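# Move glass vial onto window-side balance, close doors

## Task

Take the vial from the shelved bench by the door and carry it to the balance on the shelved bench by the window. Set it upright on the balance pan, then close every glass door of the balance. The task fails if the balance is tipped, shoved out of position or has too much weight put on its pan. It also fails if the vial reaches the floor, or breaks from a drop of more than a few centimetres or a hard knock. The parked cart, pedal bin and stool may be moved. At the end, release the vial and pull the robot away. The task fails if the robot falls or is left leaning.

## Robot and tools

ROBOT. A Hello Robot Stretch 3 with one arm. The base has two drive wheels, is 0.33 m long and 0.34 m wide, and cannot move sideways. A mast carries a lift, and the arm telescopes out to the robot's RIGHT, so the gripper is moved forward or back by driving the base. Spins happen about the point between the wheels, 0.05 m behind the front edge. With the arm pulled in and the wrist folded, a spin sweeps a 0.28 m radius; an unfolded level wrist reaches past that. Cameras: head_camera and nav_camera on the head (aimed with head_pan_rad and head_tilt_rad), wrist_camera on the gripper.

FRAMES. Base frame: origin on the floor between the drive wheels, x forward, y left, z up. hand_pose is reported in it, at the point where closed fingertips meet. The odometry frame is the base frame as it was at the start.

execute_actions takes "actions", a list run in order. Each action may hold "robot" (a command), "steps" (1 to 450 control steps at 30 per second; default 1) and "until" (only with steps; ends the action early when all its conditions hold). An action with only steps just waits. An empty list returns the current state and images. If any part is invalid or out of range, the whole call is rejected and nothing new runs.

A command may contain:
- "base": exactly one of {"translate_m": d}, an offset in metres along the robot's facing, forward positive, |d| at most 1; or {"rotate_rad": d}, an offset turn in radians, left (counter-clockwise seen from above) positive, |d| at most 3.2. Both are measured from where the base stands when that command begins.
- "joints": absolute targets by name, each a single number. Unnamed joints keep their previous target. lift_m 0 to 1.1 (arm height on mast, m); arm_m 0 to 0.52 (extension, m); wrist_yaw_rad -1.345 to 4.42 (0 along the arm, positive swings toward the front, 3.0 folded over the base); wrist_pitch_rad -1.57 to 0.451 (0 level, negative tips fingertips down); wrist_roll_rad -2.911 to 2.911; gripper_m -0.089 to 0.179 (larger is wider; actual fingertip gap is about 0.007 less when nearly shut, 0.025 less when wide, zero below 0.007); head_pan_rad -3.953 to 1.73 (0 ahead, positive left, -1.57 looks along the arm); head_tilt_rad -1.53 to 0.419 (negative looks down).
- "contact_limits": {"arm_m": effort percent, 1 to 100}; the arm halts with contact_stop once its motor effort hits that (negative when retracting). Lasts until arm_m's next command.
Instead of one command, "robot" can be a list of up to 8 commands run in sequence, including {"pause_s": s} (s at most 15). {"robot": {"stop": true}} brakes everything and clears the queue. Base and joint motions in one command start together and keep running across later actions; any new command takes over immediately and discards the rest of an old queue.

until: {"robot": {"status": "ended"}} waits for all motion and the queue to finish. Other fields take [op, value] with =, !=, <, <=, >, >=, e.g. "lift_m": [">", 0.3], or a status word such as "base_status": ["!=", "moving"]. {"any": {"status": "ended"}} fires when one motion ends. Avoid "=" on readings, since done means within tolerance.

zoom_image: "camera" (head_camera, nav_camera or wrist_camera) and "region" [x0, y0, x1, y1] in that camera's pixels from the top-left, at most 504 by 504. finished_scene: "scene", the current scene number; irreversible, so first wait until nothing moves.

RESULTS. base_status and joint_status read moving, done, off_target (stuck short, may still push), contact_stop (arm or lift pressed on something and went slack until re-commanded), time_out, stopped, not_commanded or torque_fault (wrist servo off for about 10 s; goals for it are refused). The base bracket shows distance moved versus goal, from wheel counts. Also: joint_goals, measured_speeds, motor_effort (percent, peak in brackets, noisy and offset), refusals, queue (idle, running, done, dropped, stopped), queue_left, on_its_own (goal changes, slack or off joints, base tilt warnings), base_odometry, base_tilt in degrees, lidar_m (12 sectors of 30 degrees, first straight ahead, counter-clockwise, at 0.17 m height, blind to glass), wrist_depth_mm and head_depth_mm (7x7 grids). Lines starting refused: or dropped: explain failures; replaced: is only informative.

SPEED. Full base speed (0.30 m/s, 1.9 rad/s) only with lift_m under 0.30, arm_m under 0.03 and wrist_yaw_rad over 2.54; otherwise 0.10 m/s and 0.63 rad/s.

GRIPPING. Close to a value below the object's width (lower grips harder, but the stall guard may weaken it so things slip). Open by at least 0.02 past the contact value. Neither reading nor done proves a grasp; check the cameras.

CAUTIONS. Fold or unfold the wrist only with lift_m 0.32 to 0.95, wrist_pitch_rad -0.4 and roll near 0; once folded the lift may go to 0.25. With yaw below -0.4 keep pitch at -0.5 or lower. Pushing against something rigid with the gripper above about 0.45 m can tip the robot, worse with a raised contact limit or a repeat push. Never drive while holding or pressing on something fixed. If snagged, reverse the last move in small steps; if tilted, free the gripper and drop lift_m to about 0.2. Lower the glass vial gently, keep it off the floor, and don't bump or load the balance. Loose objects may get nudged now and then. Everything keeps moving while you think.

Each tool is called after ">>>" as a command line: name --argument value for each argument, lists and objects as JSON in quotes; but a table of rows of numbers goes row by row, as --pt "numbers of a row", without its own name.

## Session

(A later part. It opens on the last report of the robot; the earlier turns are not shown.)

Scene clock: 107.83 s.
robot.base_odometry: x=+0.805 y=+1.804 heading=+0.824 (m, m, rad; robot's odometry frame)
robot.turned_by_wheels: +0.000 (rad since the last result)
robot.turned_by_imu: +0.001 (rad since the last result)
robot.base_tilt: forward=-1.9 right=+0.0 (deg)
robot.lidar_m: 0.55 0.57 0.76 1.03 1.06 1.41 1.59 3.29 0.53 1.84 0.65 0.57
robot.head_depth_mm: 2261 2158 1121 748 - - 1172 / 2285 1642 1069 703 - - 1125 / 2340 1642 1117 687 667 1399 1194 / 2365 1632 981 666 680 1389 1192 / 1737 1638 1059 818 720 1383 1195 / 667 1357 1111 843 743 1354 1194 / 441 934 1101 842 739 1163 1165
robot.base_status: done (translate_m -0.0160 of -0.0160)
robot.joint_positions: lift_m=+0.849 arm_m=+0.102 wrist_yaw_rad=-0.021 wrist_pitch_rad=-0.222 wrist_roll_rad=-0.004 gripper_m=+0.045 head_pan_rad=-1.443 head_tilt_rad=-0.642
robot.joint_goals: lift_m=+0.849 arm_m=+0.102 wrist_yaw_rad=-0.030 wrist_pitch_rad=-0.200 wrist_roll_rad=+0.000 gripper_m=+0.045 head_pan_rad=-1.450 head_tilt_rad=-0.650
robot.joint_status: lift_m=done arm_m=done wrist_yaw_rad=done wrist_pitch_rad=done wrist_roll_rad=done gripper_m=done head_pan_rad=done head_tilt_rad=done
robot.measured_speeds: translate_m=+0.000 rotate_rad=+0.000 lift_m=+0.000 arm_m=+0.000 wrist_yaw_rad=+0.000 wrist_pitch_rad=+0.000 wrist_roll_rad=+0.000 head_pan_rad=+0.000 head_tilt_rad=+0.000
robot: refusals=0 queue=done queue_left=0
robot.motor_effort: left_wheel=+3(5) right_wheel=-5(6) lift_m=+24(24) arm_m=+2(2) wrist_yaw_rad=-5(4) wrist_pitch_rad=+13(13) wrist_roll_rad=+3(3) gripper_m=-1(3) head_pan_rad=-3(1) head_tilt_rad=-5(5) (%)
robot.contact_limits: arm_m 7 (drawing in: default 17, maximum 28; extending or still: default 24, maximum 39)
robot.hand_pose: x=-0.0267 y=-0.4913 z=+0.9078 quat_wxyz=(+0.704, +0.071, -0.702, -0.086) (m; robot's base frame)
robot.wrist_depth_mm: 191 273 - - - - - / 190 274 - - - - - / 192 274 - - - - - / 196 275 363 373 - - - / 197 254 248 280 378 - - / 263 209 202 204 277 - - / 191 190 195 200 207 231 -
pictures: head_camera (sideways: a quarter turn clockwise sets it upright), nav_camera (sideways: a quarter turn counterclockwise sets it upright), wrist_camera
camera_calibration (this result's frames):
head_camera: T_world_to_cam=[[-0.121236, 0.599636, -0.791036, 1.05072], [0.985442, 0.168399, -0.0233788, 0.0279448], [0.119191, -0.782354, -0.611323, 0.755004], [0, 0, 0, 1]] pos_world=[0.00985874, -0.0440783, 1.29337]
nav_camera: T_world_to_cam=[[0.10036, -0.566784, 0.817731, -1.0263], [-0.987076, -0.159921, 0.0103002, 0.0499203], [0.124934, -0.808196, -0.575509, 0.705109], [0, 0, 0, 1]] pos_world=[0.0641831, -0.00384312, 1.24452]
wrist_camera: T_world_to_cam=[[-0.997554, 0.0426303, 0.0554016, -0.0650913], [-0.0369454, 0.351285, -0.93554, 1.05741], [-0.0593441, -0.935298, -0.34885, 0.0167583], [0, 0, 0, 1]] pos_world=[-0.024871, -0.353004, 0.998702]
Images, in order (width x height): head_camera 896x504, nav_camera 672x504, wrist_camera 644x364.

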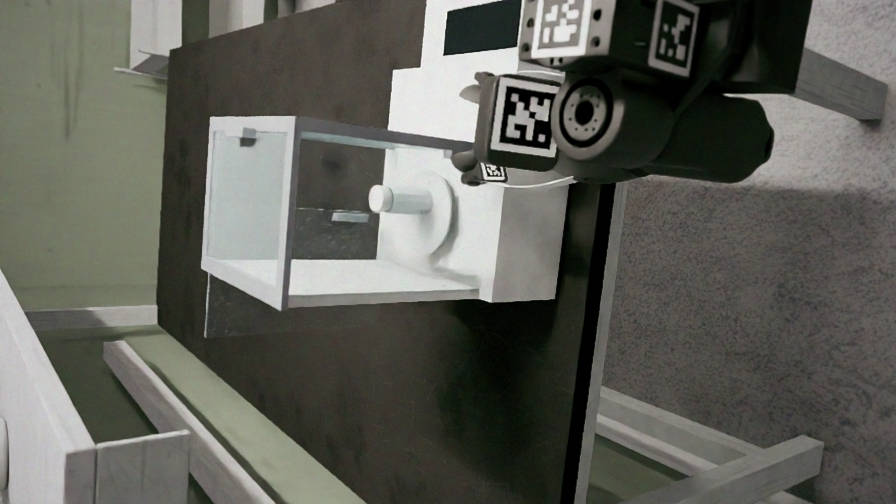

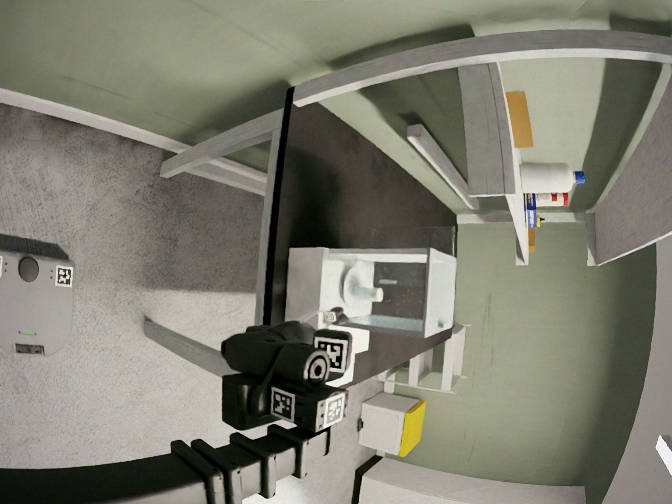

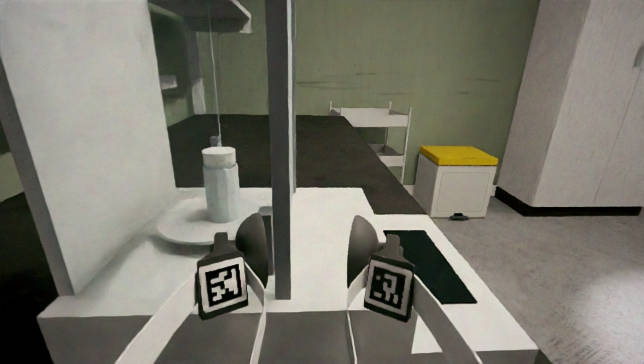

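>>> execute_actions --actions '[{"robot":{"joints":{"arm_m":0.0}},"steps":100,"until":{"robot":{"arm_m":["<",0.07]}}},{"robot":{"base":{"translate_m":-0.49},"joints":{"wrist_yaw_rad":1.54,"head_pan_rad":-1.1,"head_tilt_rad":-0.6}},"steps":300,"until":{"robot":{"status":"ended"}}},{"robot":[{"base":{"rotate_rad":1.56}},{"base":{"translate_m":-1.0}}],"steps":450,"until":{"robot":{"status":"ended"}}},{"steps":60,"until":{"robot":{"status":"ended"}}}]'

Scene clock: 136.07 s.
robot.base_odometry: x=+1.198 y=+0.757 heading=+2.384 (m, m, rad; robot's odometry frame)
robot.turned_by_wheels: +1.560 (rad since the last result)
robot.turned_by_imu: +1.589 (rad since the last result)
robot.base_tilt: forward=-1.8 right=+0.0 (deg)
robot.lidar_m: 2.02 1.65 1.98 2.94 1.87 1.37 1.27 0.99 0.99 0.95 0.97 0.53
robot.head_depth_mm: 705 958 1048 895 709 587 511 / 877 1008 1097 891 708 586 501 / 745 1058 1150 892 708 585 516 / 873 1027 705 726 692 585 - / 993 1141 767 724 630 584 1210 / 1123 1241 1420 721 622 599 1166 / 1189 1334 1548 1729 646 671 1009
robot.base_status: done (translate_m -1.0000 of -1.0000)
robot.joint_positions: lift_m=+0.849 arm_m=+0.000 wrist_yaw_rad=+1.537 wrist_pitch_rad=-0.222 wrist_roll_rad=-0.004 gripper_m=+0.045 head_pan_rad=-1.107 head_tilt_rad=-0.606
robot.joint_goals: lift_m=+0.849 arm_m=+0.000 wrist_yaw_rad=+1.540 wrist_pitch_rad=-0.200 wrist_roll_rad=+0.000 gripper_m=+0.045 head_pan_rad=-1.100 head_tilt_rad=-0.600
robot.joint_status: lift_m=done arm_m=done wrist_yaw_rad=done wrist_pitch_rad=done wrist_roll_rad=done gripper_m=done head_pan_rad=done head_tilt_rad=done
robot.measured_speeds: translate_m=+0.000 rotate_rad=+0.000 lift_m=+0.000 arm_m=+0.000 wrist_yaw_rad=+0.000 wrist_pitch_rad=+0.000 wrist_roll_rad=+0.000 head_pan_rad=+0.000 head_tilt_rad=+0.000
robot: refusals=0 queue=done queue_left=0
robot.motor_effort: left_wheel=-1(5) right_wheel=+1(5) lift_m=+24(24) arm_m=-2(1) wrist_yaw_rad=+2(4) wrist_pitch_rad=+13(13) wrist_roll_rad=+3(3) gripper_m=-1(2) head_pan_rad=+2(21) head_tilt_rad=+1(8) (%)
robot.hand_pose: x=+0.2231 y=-0.1535 z=+0.9078 quat_wxyz=(+0.561, +0.544, -0.449, +0.433) (m; robot's base frame)
robot.wrist_depth_mm: - - - - - - 894 / - - - - - - 903 / - - - - - - 897 / - - - - - 440 435 / - - - - 412 341 295 / - - - - 357 288 265 / - - - - 477 272 276
pictures: head_camera (sideways: a quarter turn clockwise sets it upright), nav_camera (sideways: a quarter turn counterclockwise sets it upright), wrist_camera
camera_calibration (this result's frames):
head_camera: T_world_to_cam=[[-0.29931, 0.50031, -0.812467, 1.07975], [0.875158, 0.483198, -0.0248565, 0.0305424], [0.380147, -0.718477, -0.582477, 0.715886], [0, 0, 0, 1]] pos_world=[0.0243093, -0.0406204, 1.29501]
nav_camera: T_world_to_cam=[[0.268348, -0.475343, 0.837877, -1.0536], [-0.879284, -0.476159, 0.0114764, 0.0477308], [0.393507, -0.739812, -0.545738, 0.664739], [0, 0, 0, 1]] pos_world=[0.0631202, 0.0136898, 1.24501]
wrist_camera: T_world_to_cam=[[-0.0549019, -0.996955, 0.0553838, -0.200158], [-0.351707, -0.0326038, -0.935542, 0.959272], [0.934499, -0.0708419, -0.348846, 0.258505], [0, 0, 0, 1]] pos_world=[0.0848211, -0.14996, 0.998703]
Images, in order (width x height): head_camera 896x504, nav_camera 672x504, wrist_camera 644x364.

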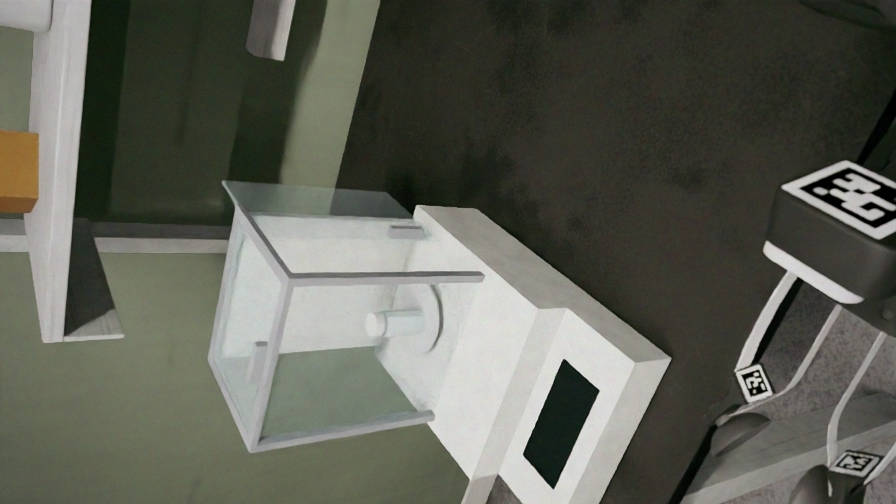

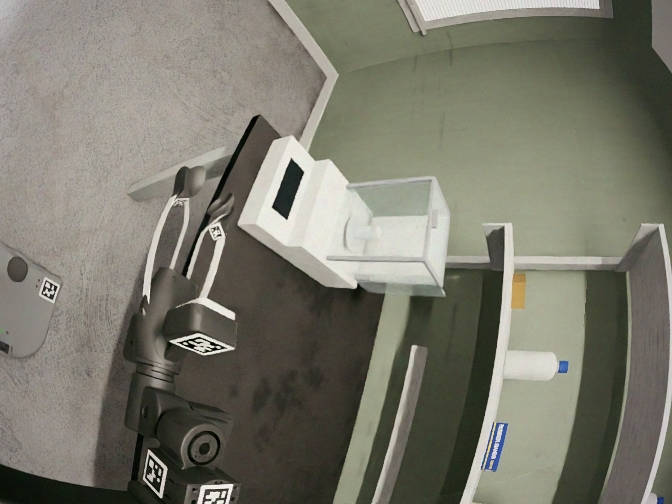

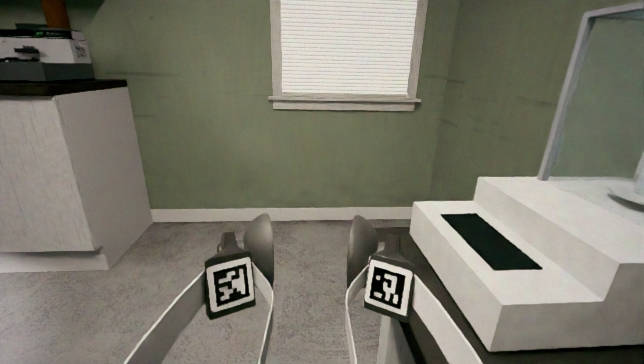

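>>> execute_actions --actions '[{"robot":{"joints":{"arm_m":0.425},"contact_limits":{"arm_m":10}},"steps":300,"until":{"robot":{"status":"ended"}}}]'

Scene clock: 144.57 s.
robot.base_odometry: x=+1.198 y=+0.757 heading=+2.384 (m, m, rad; robot's odometry frame)
robot.turned_by_wheels: +0.000 (rad since the last result)
robot.turned_by_imu: +0.001 (rad since the last result)
robot.base_tilt: forward=-1.9 right=+0.0 (deg)
robot.lidar_m: 2.02 1.65 1.98 2.95 1.86 1.37 1.27 0.99 0.99 0.95 0.98 0.53
robot.head_depth_mm: 702 961 1047 830 708 586 500 / 876 1008 1094 861 707 586 501 / 745 1061 1145 829 707 586 521 / 872 1036 704 726 690 585 1146 / 798 1140 767 723 630 584 1189 / 1120 1241 1419 723 622 598 1185 / 1183 1327 1549 1731 644 742 1161
robot.base_status: done (translate_m -1.0000 of -1.0000)
robot.joint_positions: lift_m=+0.849 arm_m=+0.425 wrist_yaw_rad=+1.538 wrist_pitch_rad=-0.222 wrist_roll_rad=-0.004 gripper_m=+0.045 head_pan_rad=-1.107 head_tilt_rad=-0.606
robot.joint_goals: lift_m=+0.849 arm_m=+0.425 wrist_yaw_rad=+1.540 wrist_pitch_rad=-0.200 wrist_roll_rad=+0.000 gripper_m=+0.045 head_pan_rad=-1.100 head_tilt_rad=-0.600
robot.joint_status: lift_m=done arm_m=done wrist_yaw_rad=done wrist_pitch_rad=done wrist_roll_rad=done gripper_m=done head_pan_rad=done head_tilt_rad=done
robot.measured_speeds: translate_m=+0.000 rotate_rad=+0.000 lift_m=+0.000 arm_m=+0.000 wrist_yaw_rad=+0.000 wrist_pitch_rad=+0.000 wrist_roll_rad=+0.000 head_pan_rad=+0.000 head_tilt_rad=+0.000
robot: refusals=0 queue=done queue_left=0
robot.motor_effort: left_wheel=-1(1) right_wheel=+2(2) lift_m=+24(24) arm_m=+2(0) wrist_yaw_rad=+2(2) wrist_pitch_rad=+13(13) wrist_roll_rad=+3(3) gripper_m=+0(1) head_pan_rad=+3(3) head_tilt_rad=+2(3) (%)
robot.contact_limits: arm_m 10 (drawing in: default 17, maximum 28; extending or still: default 24, maximum 39)
robot.hand_pose: x=+0.2231 y=-0.5780 z=+0.9078 quat_wxyz=(+0.561, +0.544, -0.449, +0.433) (m; robot's base frame)
robot.wrist_depth_mm: - - - - - 728 430 / - - - - - 707 442 / - - - - - 721 460 / - - 363 335 - 735 478 / - 272 277 277 476 481 463 / 262 234 - 248 372 367 370 / 247 251 261 267 288 295 299
pictures: head_camera (sideways: a quarter turn clockwise sets it upright), nav_camera (sideways: a quarter turn counterclockwise sets it upright), wrist_camera
camera_calibration (this result's frames):
head_camera: T_world_to_cam=[[-0.299298, 0.50026, -0.812503, 1.0798], [0.87515, 0.483213, -0.0248589, 0.0305457], [0.380176, -0.718502, -0.582427, 0.715821], [0, 0, 0, 1]] pos_world=[0.0243103, -0.0406204, 1.29501]
nav_camera: T_world_to_cam=[[0.268335, -0.475292, 0.83791, -1.05364], [-0.879276, -0.476175, 0.0114784, 0.0477282], [0.393536, -0.739834, -0.545687, 0.664672], [0, 0, 0, 1]] pos_world=[0.0631215, 0.0136878, 1.24501]
wrist_camera: T_world_to_cam=[[-0.0545702, -0.996973, 0.055384, -0.623434], [-0.351696, -0.032721, -0.935542, 0.945363], [0.934522, -0.070531, -0.348846, 0.228605], [0, 0, 0, 1]] pos_world=[0.0848227, -0.57449, 0.998703]
Images, in order (width x height): head_camera 896x504, nav_camera 672x504, wrist_camera 644x364.

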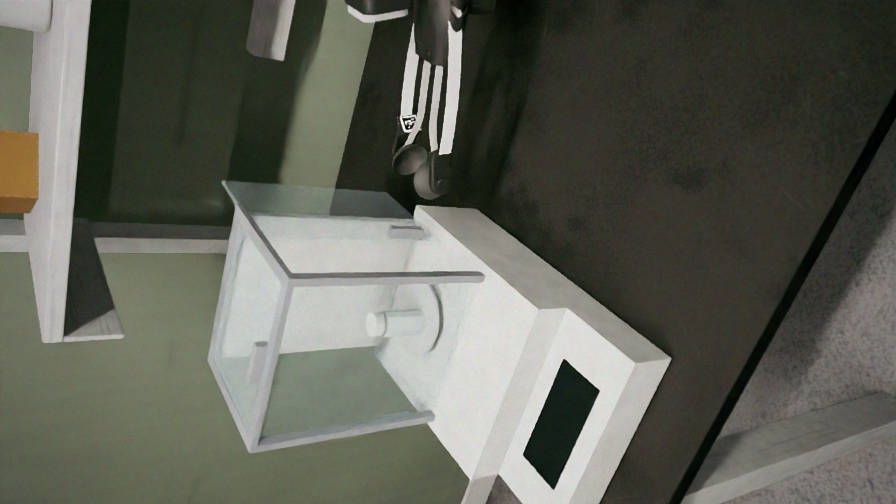

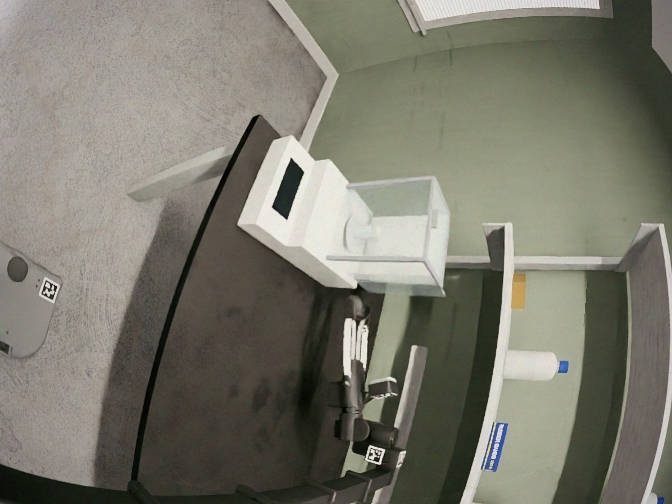

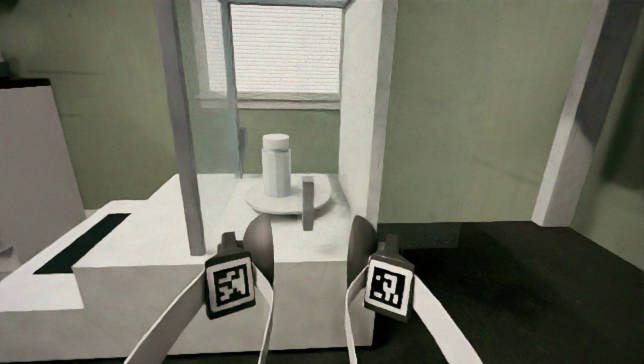

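>>> execute_actions --actions '[]'

Scene clock: 148.13 s.
robot.base_odometry: x=+1.198 y=+0.757 heading=+2.384 (m, m, rad; robot's odometry frame)
robot.turned_by_wheels: +0.000 (rad since the last result)
robot.turned_by_imu: +0.001 (rad since the last result)
robot.base_tilt: forward=-1.8 right=+0.0 (deg)
robot.lidar_m: 2.02 1.65 1.97 2.95 1.86 1.37 1.27 0.98 0.99 0.95 0.97 0.53
robot.head_depth_mm: 702 958 1049 833 707 587 500 / 877 1008 1096 858 709 586 500 / 744 1061 1145 831 707 585 522 / 875 1034 705 726 692 585 1138 / 796 1140 767 723 632 585 1189 / 1118 1242 1421 721 621 598 1188 / 1185 1329 1545 1728 644 744 1161
robot.base_status: done (translate_m -1.0000 of -1.0000)
robot.joint_positions: lift_m=+0.849 arm_m=+0.425 wrist_yaw_rad=+1.538 wrist_pitch_rad=-0.222 wrist_roll_rad=-0.004 gripper_m=+0.045 head_pan_rad=-1.107 head_tilt_rad=-0.606
robot.joint_goals: lift_m=+0.849 arm_m=+0.425 wrist_yaw_rad=+1.540 wrist_pitch_rad=-0.200 wrist_roll_rad=+0.000 gripper_m=+0.045 head_pan_rad=-1.100 head_tilt_rad=-0.600
robot.joint_status: lift_m=done arm_m=done wrist_yaw_rad=done wrist_pitch_rad=done wrist_roll_rad=done gripper_m=done head_pan_rad=done head_tilt_rad=done
robot.measured_speeds: translate_m=+0.000 rotate_rad=+0.000 lift_m=+0.000 arm_m=+0.000 wrist_yaw_rad=+0.000 wrist_pitch_rad=+0.000 wrist_roll_rad=+0.000 head_pan_rad=+0.000 head_tilt_rad=+0.000
robot: refusals=0 queue=done queue_left=0
robot.motor_effort: left_wheel=-1(1) right_wheel=+2(1) lift_m=+24(24) arm_m=+2(2) wrist_yaw_rad=+1(1) wrist_pitch_rad=+13(13) wrist_roll_rad=+3(3) gripper_m=+1(1) head_pan_rad=+2(3) head_tilt_rad=+2(2) (%)
robot.contact_limits: arm_m 10 (drawing in: default 17, maximum 28; extending or still: default 24, maximum 39)
robot.hand_pose: x=+0.2231 y=-0.5780 z=+0.9078 quat_wxyz=(+0.561, +0.544, -0.449, +0.433) (m; robot's base frame)
robot.wrist_depth_mm: - - - - - 727 425 / - - - - - 718 447 / - - - - - 727 458 / - - 363 339 - 718 481 / - 272 274 278 472 479 466 / 262 236 - 248 375 366 370 / 247 251 262 267 289 295 296
pictures: head_camera (sideways: a quarter turn clockwise sets it upright), nav_camera (sideways: a quarter turn counterclockwise sets it upright), wrist_camera
camera_calibration (this result's frames):
head_camera: T_world_to_cam=[[-0.299298, 0.50026, -0.812503, 1.0798], [0.87515, 0.483213, -0.0248589, 0.0305457], [0.380176, -0.718502, -0.582427, 0.715821], [0, 0, 0, 1]] pos_world=[0.0243103, -0.0406204, 1.29501]
nav_camera: T_world_to_cam=[[0.268335, -0.475292, 0.83791, -1.05364], [-0.879276, -0.476175, 0.0114784, 0.0477282], [0.393536, -0.739834, -0.545687, 0.664672], [0, 0, 0, 1]] pos_world=[0.0631215, 0.0136878, 1.24501]
wrist_camera: T_world_to_cam=[[-0.0545703, -0.996973, 0.0553839, -0.623434], [-0.351696, -0.0327209, -0.935542, 0.945363], [0.934522, -0.0705311, -0.348846, 0.228605], [0, 0, 0, 1]] pos_world=[0.0848227, -0.57449, 0.998703]
Images, in order (width x height): head_camera 896x504, nav_camera 672x504, wrist_camera 644x364.

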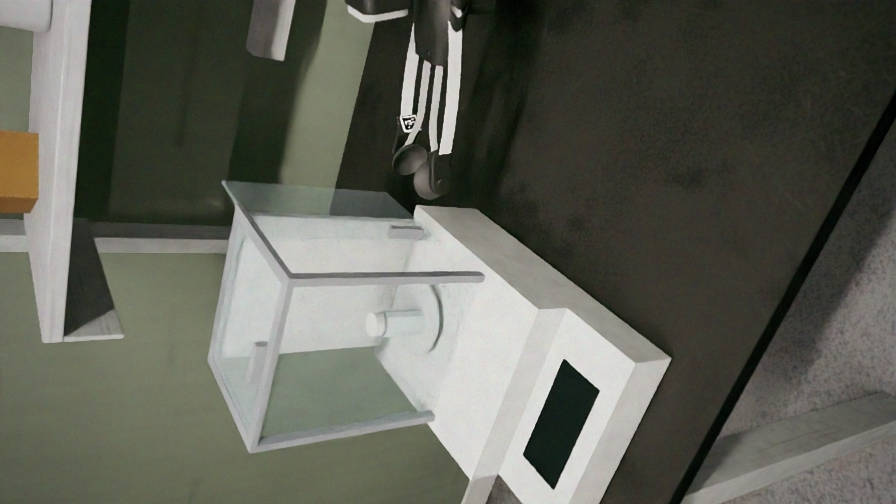

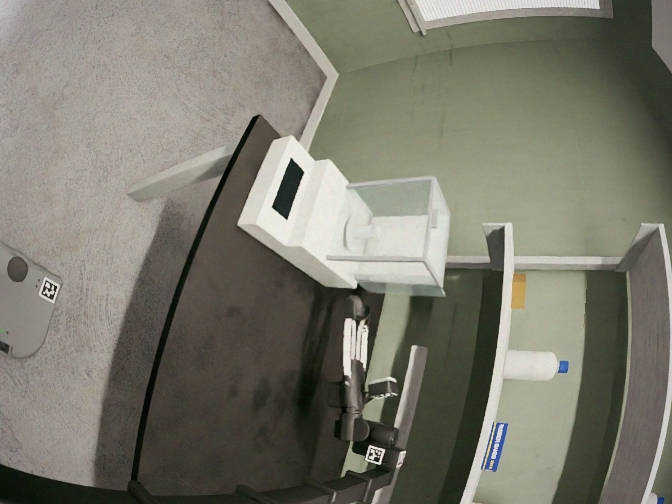

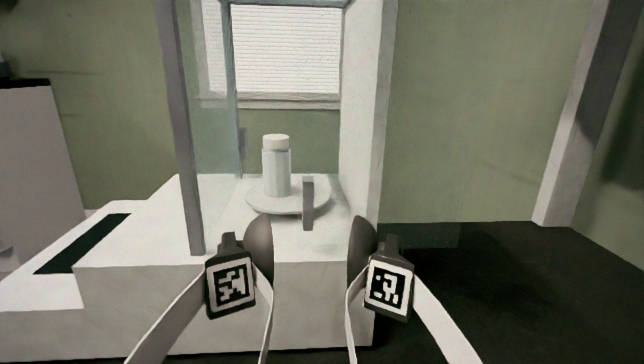

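>>> execute_actions --actions '[{"robot":{"base":{"translate_m":0.045}},"steps":200,"until":{"robot":{"status":"ended"}}}]'

Scene clock: 151.67 s.
robot.base_odometry: x=+1.166 y=+0.788 heading=+2.384 (m, m, rad; robot's odometry frame)
robot.turned_by_wheels: +0.000 (rad since the last result)
robot.turned_by_imu: +0.000 (rad since the last result)
robot.base_tilt: forward=-1.8 right=+0.0 (deg)
robot.lidar_m: 1.98 1.61 1.91 3.00 1.93 1.41 1.31 1.03 0.99 0.94 0.97 0.50
robot.head_depth_mm: 839 956 1049 832 709 587 501 / 725 1005 1092 860 709 586 500 / 863 1031 719 759 708 586 522 / 818 1079 705 698 647 584 1141 / 1049 1154 1300 702 614 570 1187 / 1118 1250 1401 717 622 598 988 / 1181 1341 1548 1816 645 696 1181
robot.base_status: done (translate_m +0.0450 of +0.0450)
robot.joint_positions: lift_m=+0.849 arm_m=+0.425 wrist_yaw_rad=+1.538 wrist_pitch_rad=-0.222 wrist_roll_rad=-0.004 gripper_m=+0.045 head_pan_rad=-1.107 head_tilt_rad=-0.606
robot.joint_goals: lift_m=+0.849 arm_m=+0.425 wrist_yaw_rad=+1.540 wrist_pitch_rad=-0.200 wrist_roll_rad=+0.000 gripper_m=+0.045 head_pan_rad=-1.100 head_tilt_rad=-0.600
robot.joint_status: lift_m=done arm_m=done wrist_yaw_rad=done wrist_pitch_rad=done wrist_roll_rad=done gripper_m=done head_pan_rad=done head_tilt_rad=done
robot.measured_speeds: translate_m=+0.000 rotate_rad=+0.000 lift_m=+0.000 arm_m=+0.000 wrist_yaw_rad=+0.000 wrist_pitch_rad=+0.000 wrist_roll_rad=+0.000 head_pan_rad=+0.000 head_tilt_rad=+0.000
robot: refusals=0 queue=done queue_left=0
robot.motor_effort: left_wheel=-1(3) right_wheel=+2(6) lift_m=+24(24) arm_m=+2(2) wrist_yaw_rad=+2(2) wrist_pitch_rad=+13(13) wrist_roll_rad=+3(3) gripper_m=+1(1) head_pan_rad=+3(2) head_tilt_rad=+1(3) (%)
robot.contact_limits: arm_m 10 (drawing in: default 17, maximum 28; extending or still: default 24, maximum 39)
robot.hand_pose: x=+0.2231 y=-0.5780 z=+0.9078 quat_wxyz=(+0.561, +0.544, -0.449, +0.433) (m; robot's base frame)
robot.wrist_depth_mm: - - - - 213 722 502 / - - - - 964 721 502 / - - - - 944 721 425 / - - 362 328 - 712 445 / - 258 277 262 977 649 463 / 223 200 - 212 371 364 368 / 193 196 203 208 271 295 296
pictures: head_camera (sideways: a quarter turn clockwise sets it upright), nav_camera (sideways: a quarter turn counterclockwise sets it upright), wrist_camera
camera_calibration (this result's frames):
head_camera: T_world_to_cam=[[-0.299297, 0.500259, -0.812504, 1.0798], [0.87515, 0.483213, -0.024859, 0.0305458], [0.380177, -0.718503, -0.582426, 0.715819], [0, 0, 0, 1]] pos_world=[0.0243103, -0.0406204, 1.29501]
nav_camera: T_world_to_cam=[[0.268334, -0.475291, 0.837912, -1.05364], [-0.879276, -0.476175, 0.0114785, 0.0477281], [0.393537, -0.739835, -0.545685, 0.66467], [0, 0, 0, 1]] pos_world=[0.0631215, 0.0136877, 1.24501]
wrist_camera: T_world_to_cam=[[-0.0545703, -0.996973, 0.0553838, -0.623434], [-0.351696, -0.0327208, -0.935542, 0.945363], [0.934522, -0.0705311, -0.348846, 0.228605], [0, 0, 0, 1]] pos_world=[0.0848227, -0.57449, 0.998703]
Images, in order (width x height): head_camera 896x504, nav_camera 672x504, wrist_camera 644x364.

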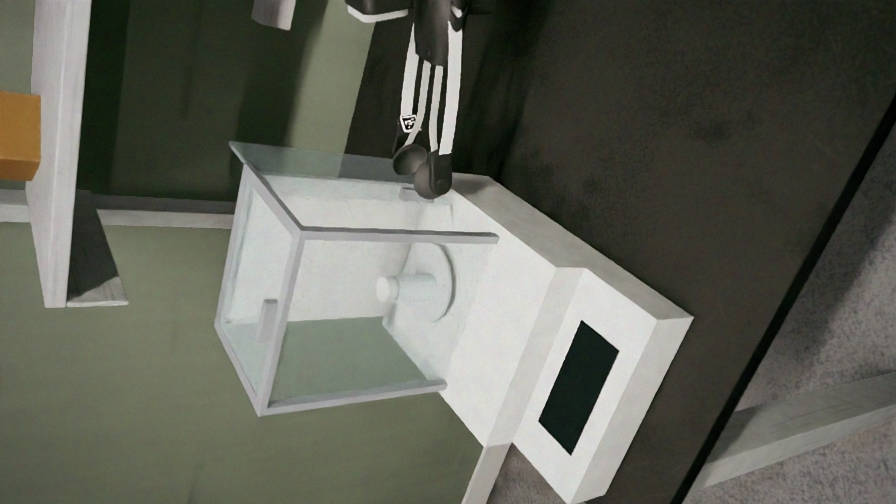

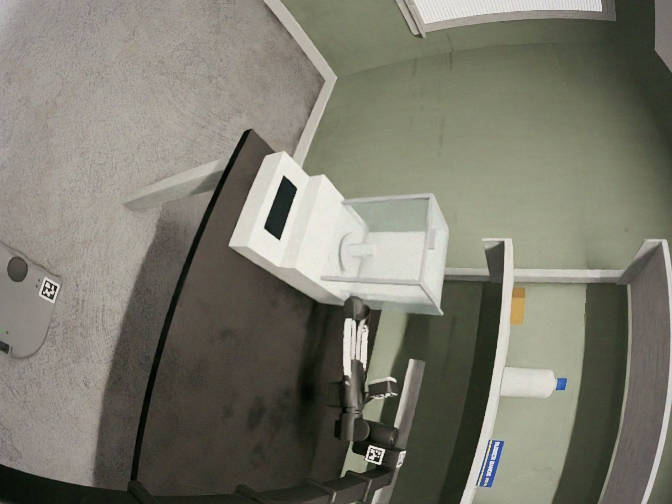

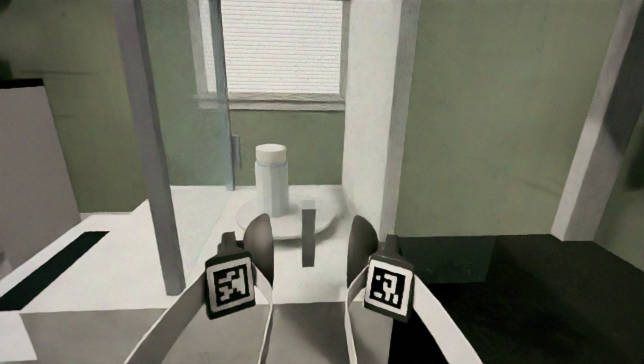

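>>> execute_actions --actions '[{"robot":[{"base":{"translate_m":0.007}},{"joints":{"arm_m":0.375},"contact_limits":{"arm_m":10}}],"steps":200,"until":{"robot":{"status":"ended"}}}]'

Scene clock: 156.60 s.
robot.base_odometry: x=+1.161 y=+0.793 heading=+2.384 (m, m, rad; robot's odometry frame)
robot.turned_by_wheels: +0.000 (rad since the last result)
robot.turned_by_imu: +0.001 (rad since the last result)
robot.base_tilt: forward=-1.9 right=+0.0 (deg)
robot.lidar_m: 1.96 1.60 1.90 2.97 1.94 1.42 1.32 1.03 0.99 0.95 0.97 0.49
robot.head_depth_mm: 839 954 1046 928 708 587 500 / 722 1003 1093 943 707 586 500 / 869 1024 710 765 705 585 521 / 803 1079 712 699 632 584 1144 / 1047 1157 1300 701 614 570 1188 / 1118 1248 1417 720 621 598 979 / 1184 1334 1544 1797 644 696 1184
robot.base_status: done (translate_m +0.0070 of +0.0070)
robot.joint_positions: lift_m=+0.849 arm_m=+0.375 wrist_yaw_rad=+1.534 wrist_pitch_rad=-0.222 wrist_roll_rad=-0.004 gripper_m=+0.045 head_pan_rad=-1.107 head_tilt_rad=-0.606
robot.joint_goals: lift_m=+0.849 arm_m=+0.375 wrist_yaw_rad=+1.540 wrist_pitch_rad=-0.200 wrist_roll_rad=+0.000 gripper_m=+0.045 head_pan_rad=-1.100 head_tilt_rad=-0.600
robot.joint_status: lift_m=done arm_m=done wrist_yaw_rad=done wrist_pitch_rad=done wrist_roll_rad=done gripper_m=done head_pan_rad=done head_tilt_rad=done
robot.measured_speeds: translate_m=+0.000 rotate_rad=+0.000 lift_m=+0.000 arm_m=+0.000 wrist_yaw_rad=+0.000 wrist_pitch_rad=+0.000 wrist_roll_rad=+0.000 head_pan_rad=+0.000 head_tilt_rad=+0.000
robot: refusals=0 queue=done queue_left=0
robot.motor_effort: left_wheel=-2(2) right_wheel=+2(6) lift_m=+24(24) arm_m=-2(1) wrist_yaw_rad=+4(4) wrist_pitch_rad=+13(13) wrist_roll_rad=+3(3) gripper_m=-1(2) head_pan_rad=+2(2) head_tilt_rad=+3(1) (%)
robot.contact_limits: arm_m 10 (drawing in: default 17, maximum 28; extending or still: default 24, maximum 39)
robot.hand_pose: x=+0.2231 y=-0.5292 z=+0.9078 quat_wxyz=(+0.562, +0.543, -0.450, +0.432) (m; robot's base frame)
robot.wrist_depth_mm: - - - - 269 185 550 / - - - - 268 652 545 / - - - - 268 702 548 / - - 358 370 268 702 550 / - 343 275 263 244 669 460 / - 220 - 213 216 364 367 / 213 186 193 198 205 296 298
pictures: head_camera (sideways: a quarter turn clockwise sets it upright), nav_camera (sideways: a quarter turn counterclockwise sets it upright), wrist_camera
camera_calibration (this result's frames):
head_camera: T_world_to_cam=[[-0.299295, 0.500254, -0.812507, 1.0798], [0.875149, 0.483214, -0.0248593, 0.0305462], [0.380179, -0.718505, -0.582421, 0.715813], [0, 0, 0, 1]] pos_world=[0.0243104, -0.0406205, 1.29501]
nav_camera: T_world_to_cam=[[0.268332, -0.475286, 0.837915, -1.05364], [-0.879275, -0.476176, 0.0114787, 0.0477279], [0.393539, -0.739838, -0.54568, 0.664663], [0, 0, 0, 1]] pos_world=[0.0631216, 0.0136875, 1.24501]
wrist_camera: T_world_to_cam=[[-0.0578059, -0.996792, 0.0553641, -0.574028], [-0.3518, -0.0315606, -0.935543, 0.947585], [0.934289, -0.073557, -0.348847, 0.230519], [0, 0, 0, 1]] pos_world=[0.0848067, -0.525323, 0.998703]
Images, in order (width x height): head_camera 896x504, nav_camera 672x504, wrist_camera 644x364.

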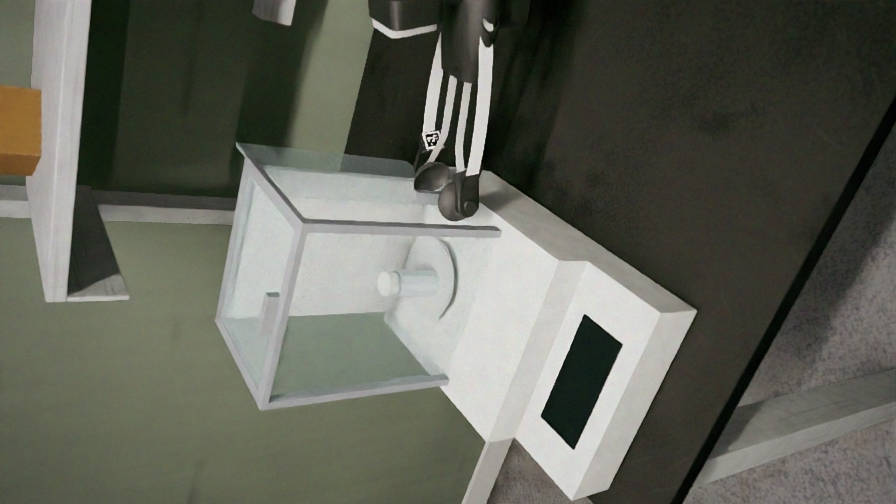

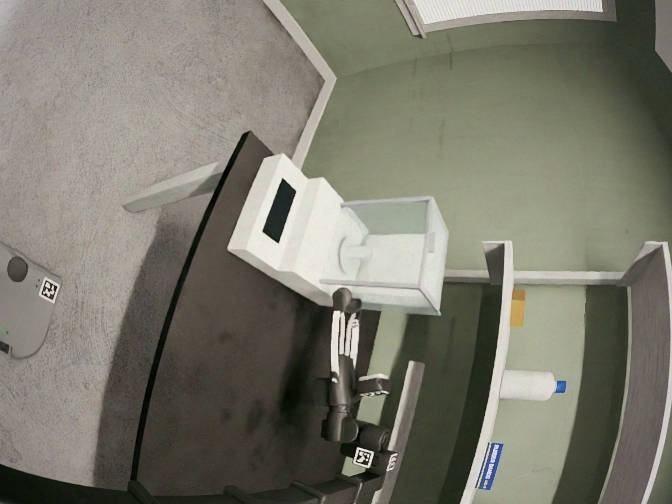

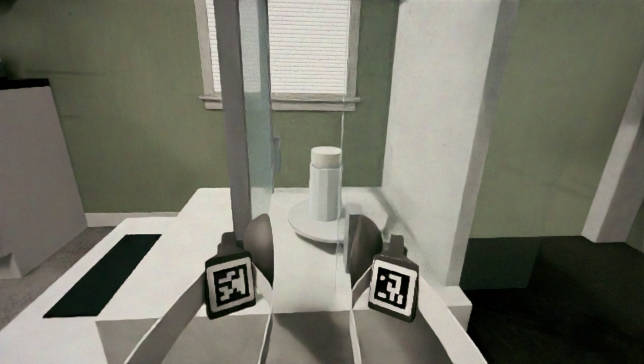

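>>> execute_actions --actions '[{"robot":{"joints":{"arm_m":0.335},"contact_limits":{"arm_m":10}},"steps":200,"until":{"robot":{"status":"ended"}}}]'

Scene clock: 159.30 s.
robot.base_odometry: x=+1.161 y=+0.793 heading=+2.384 (m, m, rad; robot's odometry frame)
robot.turned_by_wheels: +0.000 (rad since the last result)
robot.turned_by_imu: +0.000 (rad since the last result)
robot.base_tilt: forward=-1.9 right=+0.0 (deg)
robot.lidar_m: 1.97 1.60 1.90 2.95 1.95 1.42 1.32 1.03 0.99 0.94 0.97 0.49
robot.head_depth_mm: 839 957 1048 - 689 588 500 / 721 1001 1096 927 707 586 500 / 868 1022 711 755 708 586 521 / 806 1079 712 701 632 584 1141 / 1050 1162 1294 701 615 570 1184 / 1121 1242 1419 718 622 598 980 / 1184 1345 1540 1790 646 696 1181
robot.base_status: done (translate_m +0.0070 of +0.0070)
robot.joint_positions: lift_m=+0.849 arm_m=+0.335 wrist_yaw_rad=+1.533 wrist_pitch_rad=-0.223 wrist_roll_rad=-0.004 gripper_m=+0.045 head_pan_rad=-1.107 head_tilt_rad=-0.606
robot.joint_goals: lift_m=+0.849 arm_m=+0.335 wrist_yaw_rad=+1.540 wrist_pitch_rad=-0.200 wrist_roll_rad=+0.000 gripper_m=+0.045 head_pan_rad=-1.100 head_tilt_rad=-0.600
robot.joint_status: lift_m=done arm_m=done wrist_yaw_rad=done wrist_pitch_rad=done wrist_roll_rad=done gripper_m=done head_pan_rad=done head_tilt_rad=done
robot.measured_speeds: translate_m=+0.000 rotate_rad=+0.000 lift_m=+0.000 arm_m=+0.000 wrist_yaw_rad=+0.000 wrist_pitch_rad=+0.000 wrist_roll_rad=+0.000 head_pan_rad=+0.000 head_tilt_rad=+0.000
robot: refusals=0 queue=done queue_left=0
robot.motor_effort: left_wheel=-3(3) right_wheel=+5(5) lift_m=+24(24) arm_m=-2(4) wrist_yaw_rad=+5(5) wrist_pitch_rad=+14(14) wrist_roll_rad=+2(3) gripper_m=-3(2) head_pan_rad=+3(2) head_tilt_rad=+2(2) (%)
robot.contact_limits: arm_m 10 (drawing in: default 17, maximum 28; extending or still: default 24, maximum 39)
robot.hand_pose: x=+0.2230 y=-0.4895 z=+0.9077 quat_wxyz=(+0.562, +0.543, -0.450, +0.432) (m; robot's base frame)
robot.wrist_depth_mm: - - - - - 209 522 / - - - - - 209 552 / - - - - - 209 589 / - - - 370 332 223 589 / - - 315 262 271 241 462 / - 264 - 202 227 225 370 / - 215 192 198 205 213 296
pictures: head_camera (sideways: a quarter turn clockwise sets it upright), nav_camera (sideways: a quarter turn counterclockwise sets it upright), wrist_camera
camera_calibration (this result's frames):
head_camera: T_world_to_cam=[[-0.299295, 0.500254, -0.812507, 1.0798], [0.875149, 0.483214, -0.0248593, 0.0305462], [0.380179, -0.718506, -0.582421, 0.715812], [0, 0, 0, 1]] pos_world=[0.0243104, -0.0406205, 1.29501]
nav_camera: T_world_to_cam=[[0.268332, -0.475286, 0.837915, -1.05364], [-0.879275, -0.476176, 0.0114787, 0.0477279], [0.393539, -0.739838, -0.54568, 0.664663], [0, 0, 0, 1]] pos_world=[0.0631217, 0.0136875, 1.24501]
wrist_camera: T_world_to_cam=[[-0.0589072, -0.996748, 0.0549891, -0.533804], [-0.352258, -0.0307862, -0.935397, 0.949064], [0.934047, -0.074472, -0.349298, 0.233462], [0, 0, 0, 1]] pos_world=[0.0848054, -0.485464, 0.998653]
Images, in order (width x height): head_camera 896x504, nav_camera 672x504, wrist_camera 644x364.

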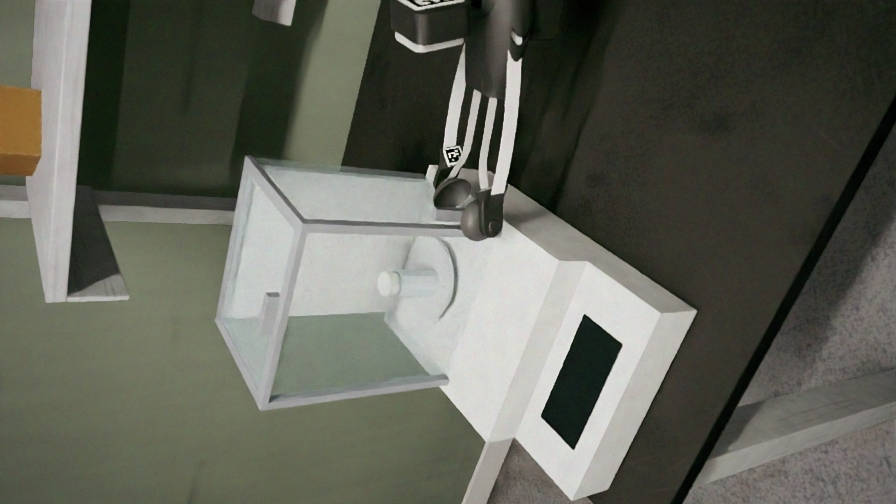

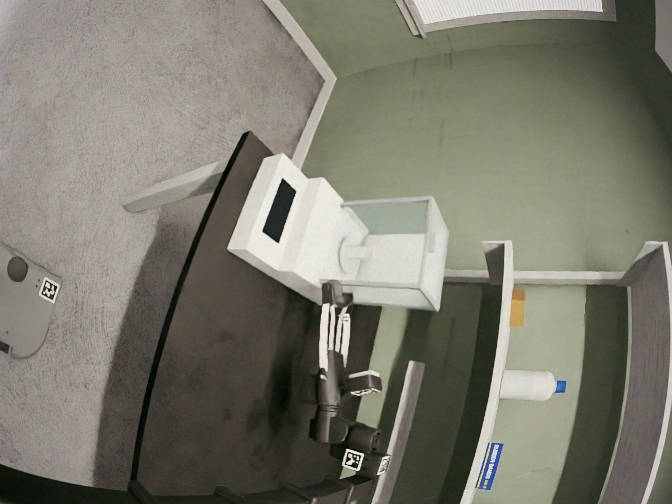

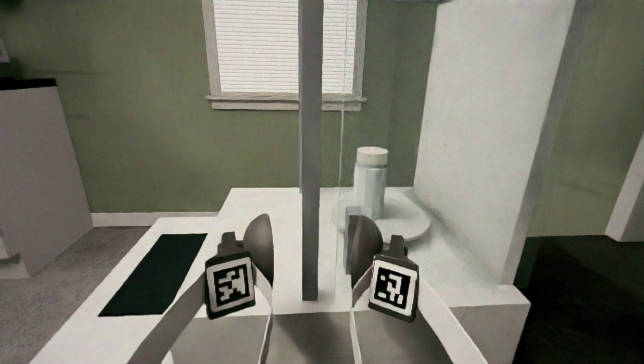

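>>> execute_actions --actions '[{"robot":{"joints":{"arm_m":0.319},"contact_limits":{"arm_m":9}},"steps":200,"until":{"robot":{"status":"ended"}}}]'

Scene clock: 161.40 s.
robot.base_odometry: x=+1.161 y=+0.793 heading=+2.384 (m, m, rad; robot's odometry frame)
robot.turned_by_wheels: +0.000 (rad since the last result)
robot.turned_by_imu: +0.000 (rad since the last result)
robot.base_tilt: forward=-1.9 right=-0.1 (deg)
robot.lidar_m: 1.96 1.60 1.90 2.95 1.94 1.41 1.32 1.03 0.99 0.94 0.97 0.49
robot.head_depth_mm: 838 956 1048 982 688 586 500 / 721 1002 1096 926 698 585 500 / 870 1020 712 788 706 586 521 / 806 1076 711 699 631 584 1143 / 1048 1155 1300 701 613 571 1188 / 1119 1246 1419 719 622 598 978 / 1180 1337 1546 1798 645 694 1187
robot.base_status: done (translate_m +0.0070 of +0.0070)
robot.joint_positions: lift_m=+0.849 arm_m=+0.319 wrist_yaw_rad=+1.533 wrist_pitch_rad=-0.223 wrist_roll_rad=-0.004 gripper_m=+0.045 head_pan_rad=-1.107 head_tilt_rad=-0.606
robot.joint_goals: lift_m=+0.849 arm_m=+0.319 wrist_yaw_rad=+1.540 wrist_pitch_rad=-0.200 wrist_roll_rad=+0.000 gripper_m=+0.045 head_pan_rad=-1.100 head_tilt_rad=-0.600
robot.joint_status: lift_m=done arm_m=done wrist_yaw_rad=done wrist_pitch_rad=done wrist_roll_rad=done gripper_m=done head_pan_rad=done head_tilt_rad=done
robot.measured_speeds: translate_m=+0.000 rotate_rad=+0.000 lift_m=+0.000 arm_m=+0.000 wrist_yaw_rad=+0.000 wrist_pitch_rad=+0.000 wrist_roll_rad=+0.000 head_pan_rad=+0.000 head_tilt_rad=+0.000
robot: refusals=0 queue=done queue_left=0
robot.motor_effort: left_wheel=-3(3) right_wheel=+5(5) lift_m=+24(24) arm_m=-2(3) wrist_yaw_rad=+4(4) wrist_pitch_rad=+14(14) wrist_roll_rad=+2(2) gripper_m=-2(2) head_pan_rad=+3(2) head_tilt_rad=+2(2) (%)
robot.contact_limits: arm_m 9 (drawing in: default 17, maximum 28; extending or still: default 24, maximum 39)
robot.hand_pose: x=+0.2230 y=-0.4735 z=+0.9077 quat_wxyz=(+0.562, +0.543, -0.450, +0.432) (m; robot's base frame)
robot.wrist_depth_mm: - - - - - 232 178 / - - - - - 232 186 / - - - - - 233 558 / - - - 371 311 234 587 / - - 343 261 270 234 476 / - 276 - 204 226 216 370 / - 214 193 197 205 210 298
pictures: head_camera (sideways: a quarter turn clockwise sets it upright), nav_camera (sideways: a quarter turn counterclockwise sets it upright), wrist_camera
camera_calibration (this result's frames):
head_camera: T_world_to_cam=[[-0.299295, 0.500254, -0.812507, 1.0798], [0.875149, 0.483214, -0.0248593, 0.0305462], [0.380179, -0.718506, -0.58242, 0.715812], [0, 0, 0, 1]] pos_world=[0.0243104, -0.0406204, 1.29501]
nav_camera: T_world_to_cam=[[0.268332, -0.475286, 0.837915, -1.05365], [-0.879275, -0.476176, 0.0114787, 0.0477279], [0.393539, -0.739838, -0.54568, 0.664663], [0, 0, 0, 1]] pos_world=[0.0631217, 0.0136875, 1.24501]
wrist_camera: T_world_to_cam=[[-0.0589646, -0.996746, 0.054967, -0.517839], [-0.352303, -0.0307417, -0.935381, 0.949561], [0.934027, -0.0745194, -0.349344, 0.234676], [0, 0, 0, 1]] pos_world=[0.0848056, -0.469474, 0.998648]
Images, in order (width x height): head_camera 896x504, nav_camera 672x504, wrist_camera 644x364.

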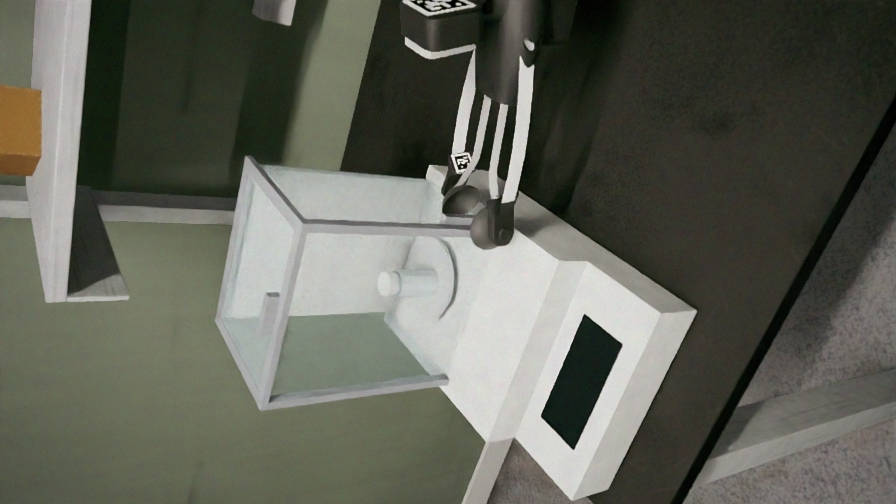

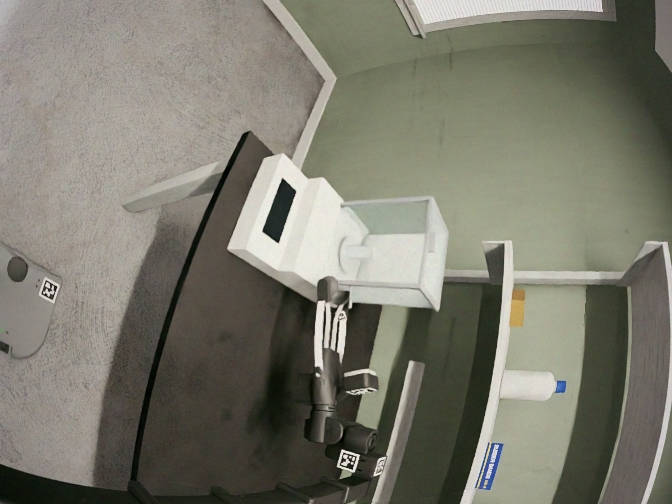

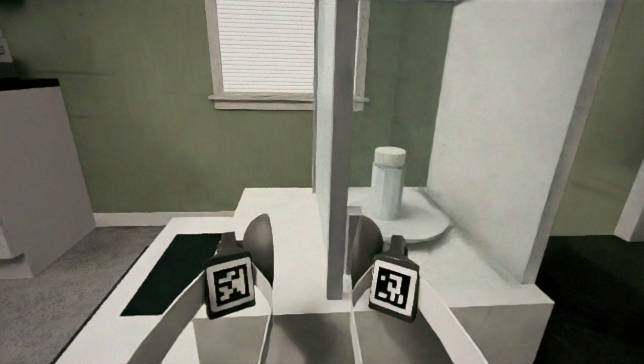

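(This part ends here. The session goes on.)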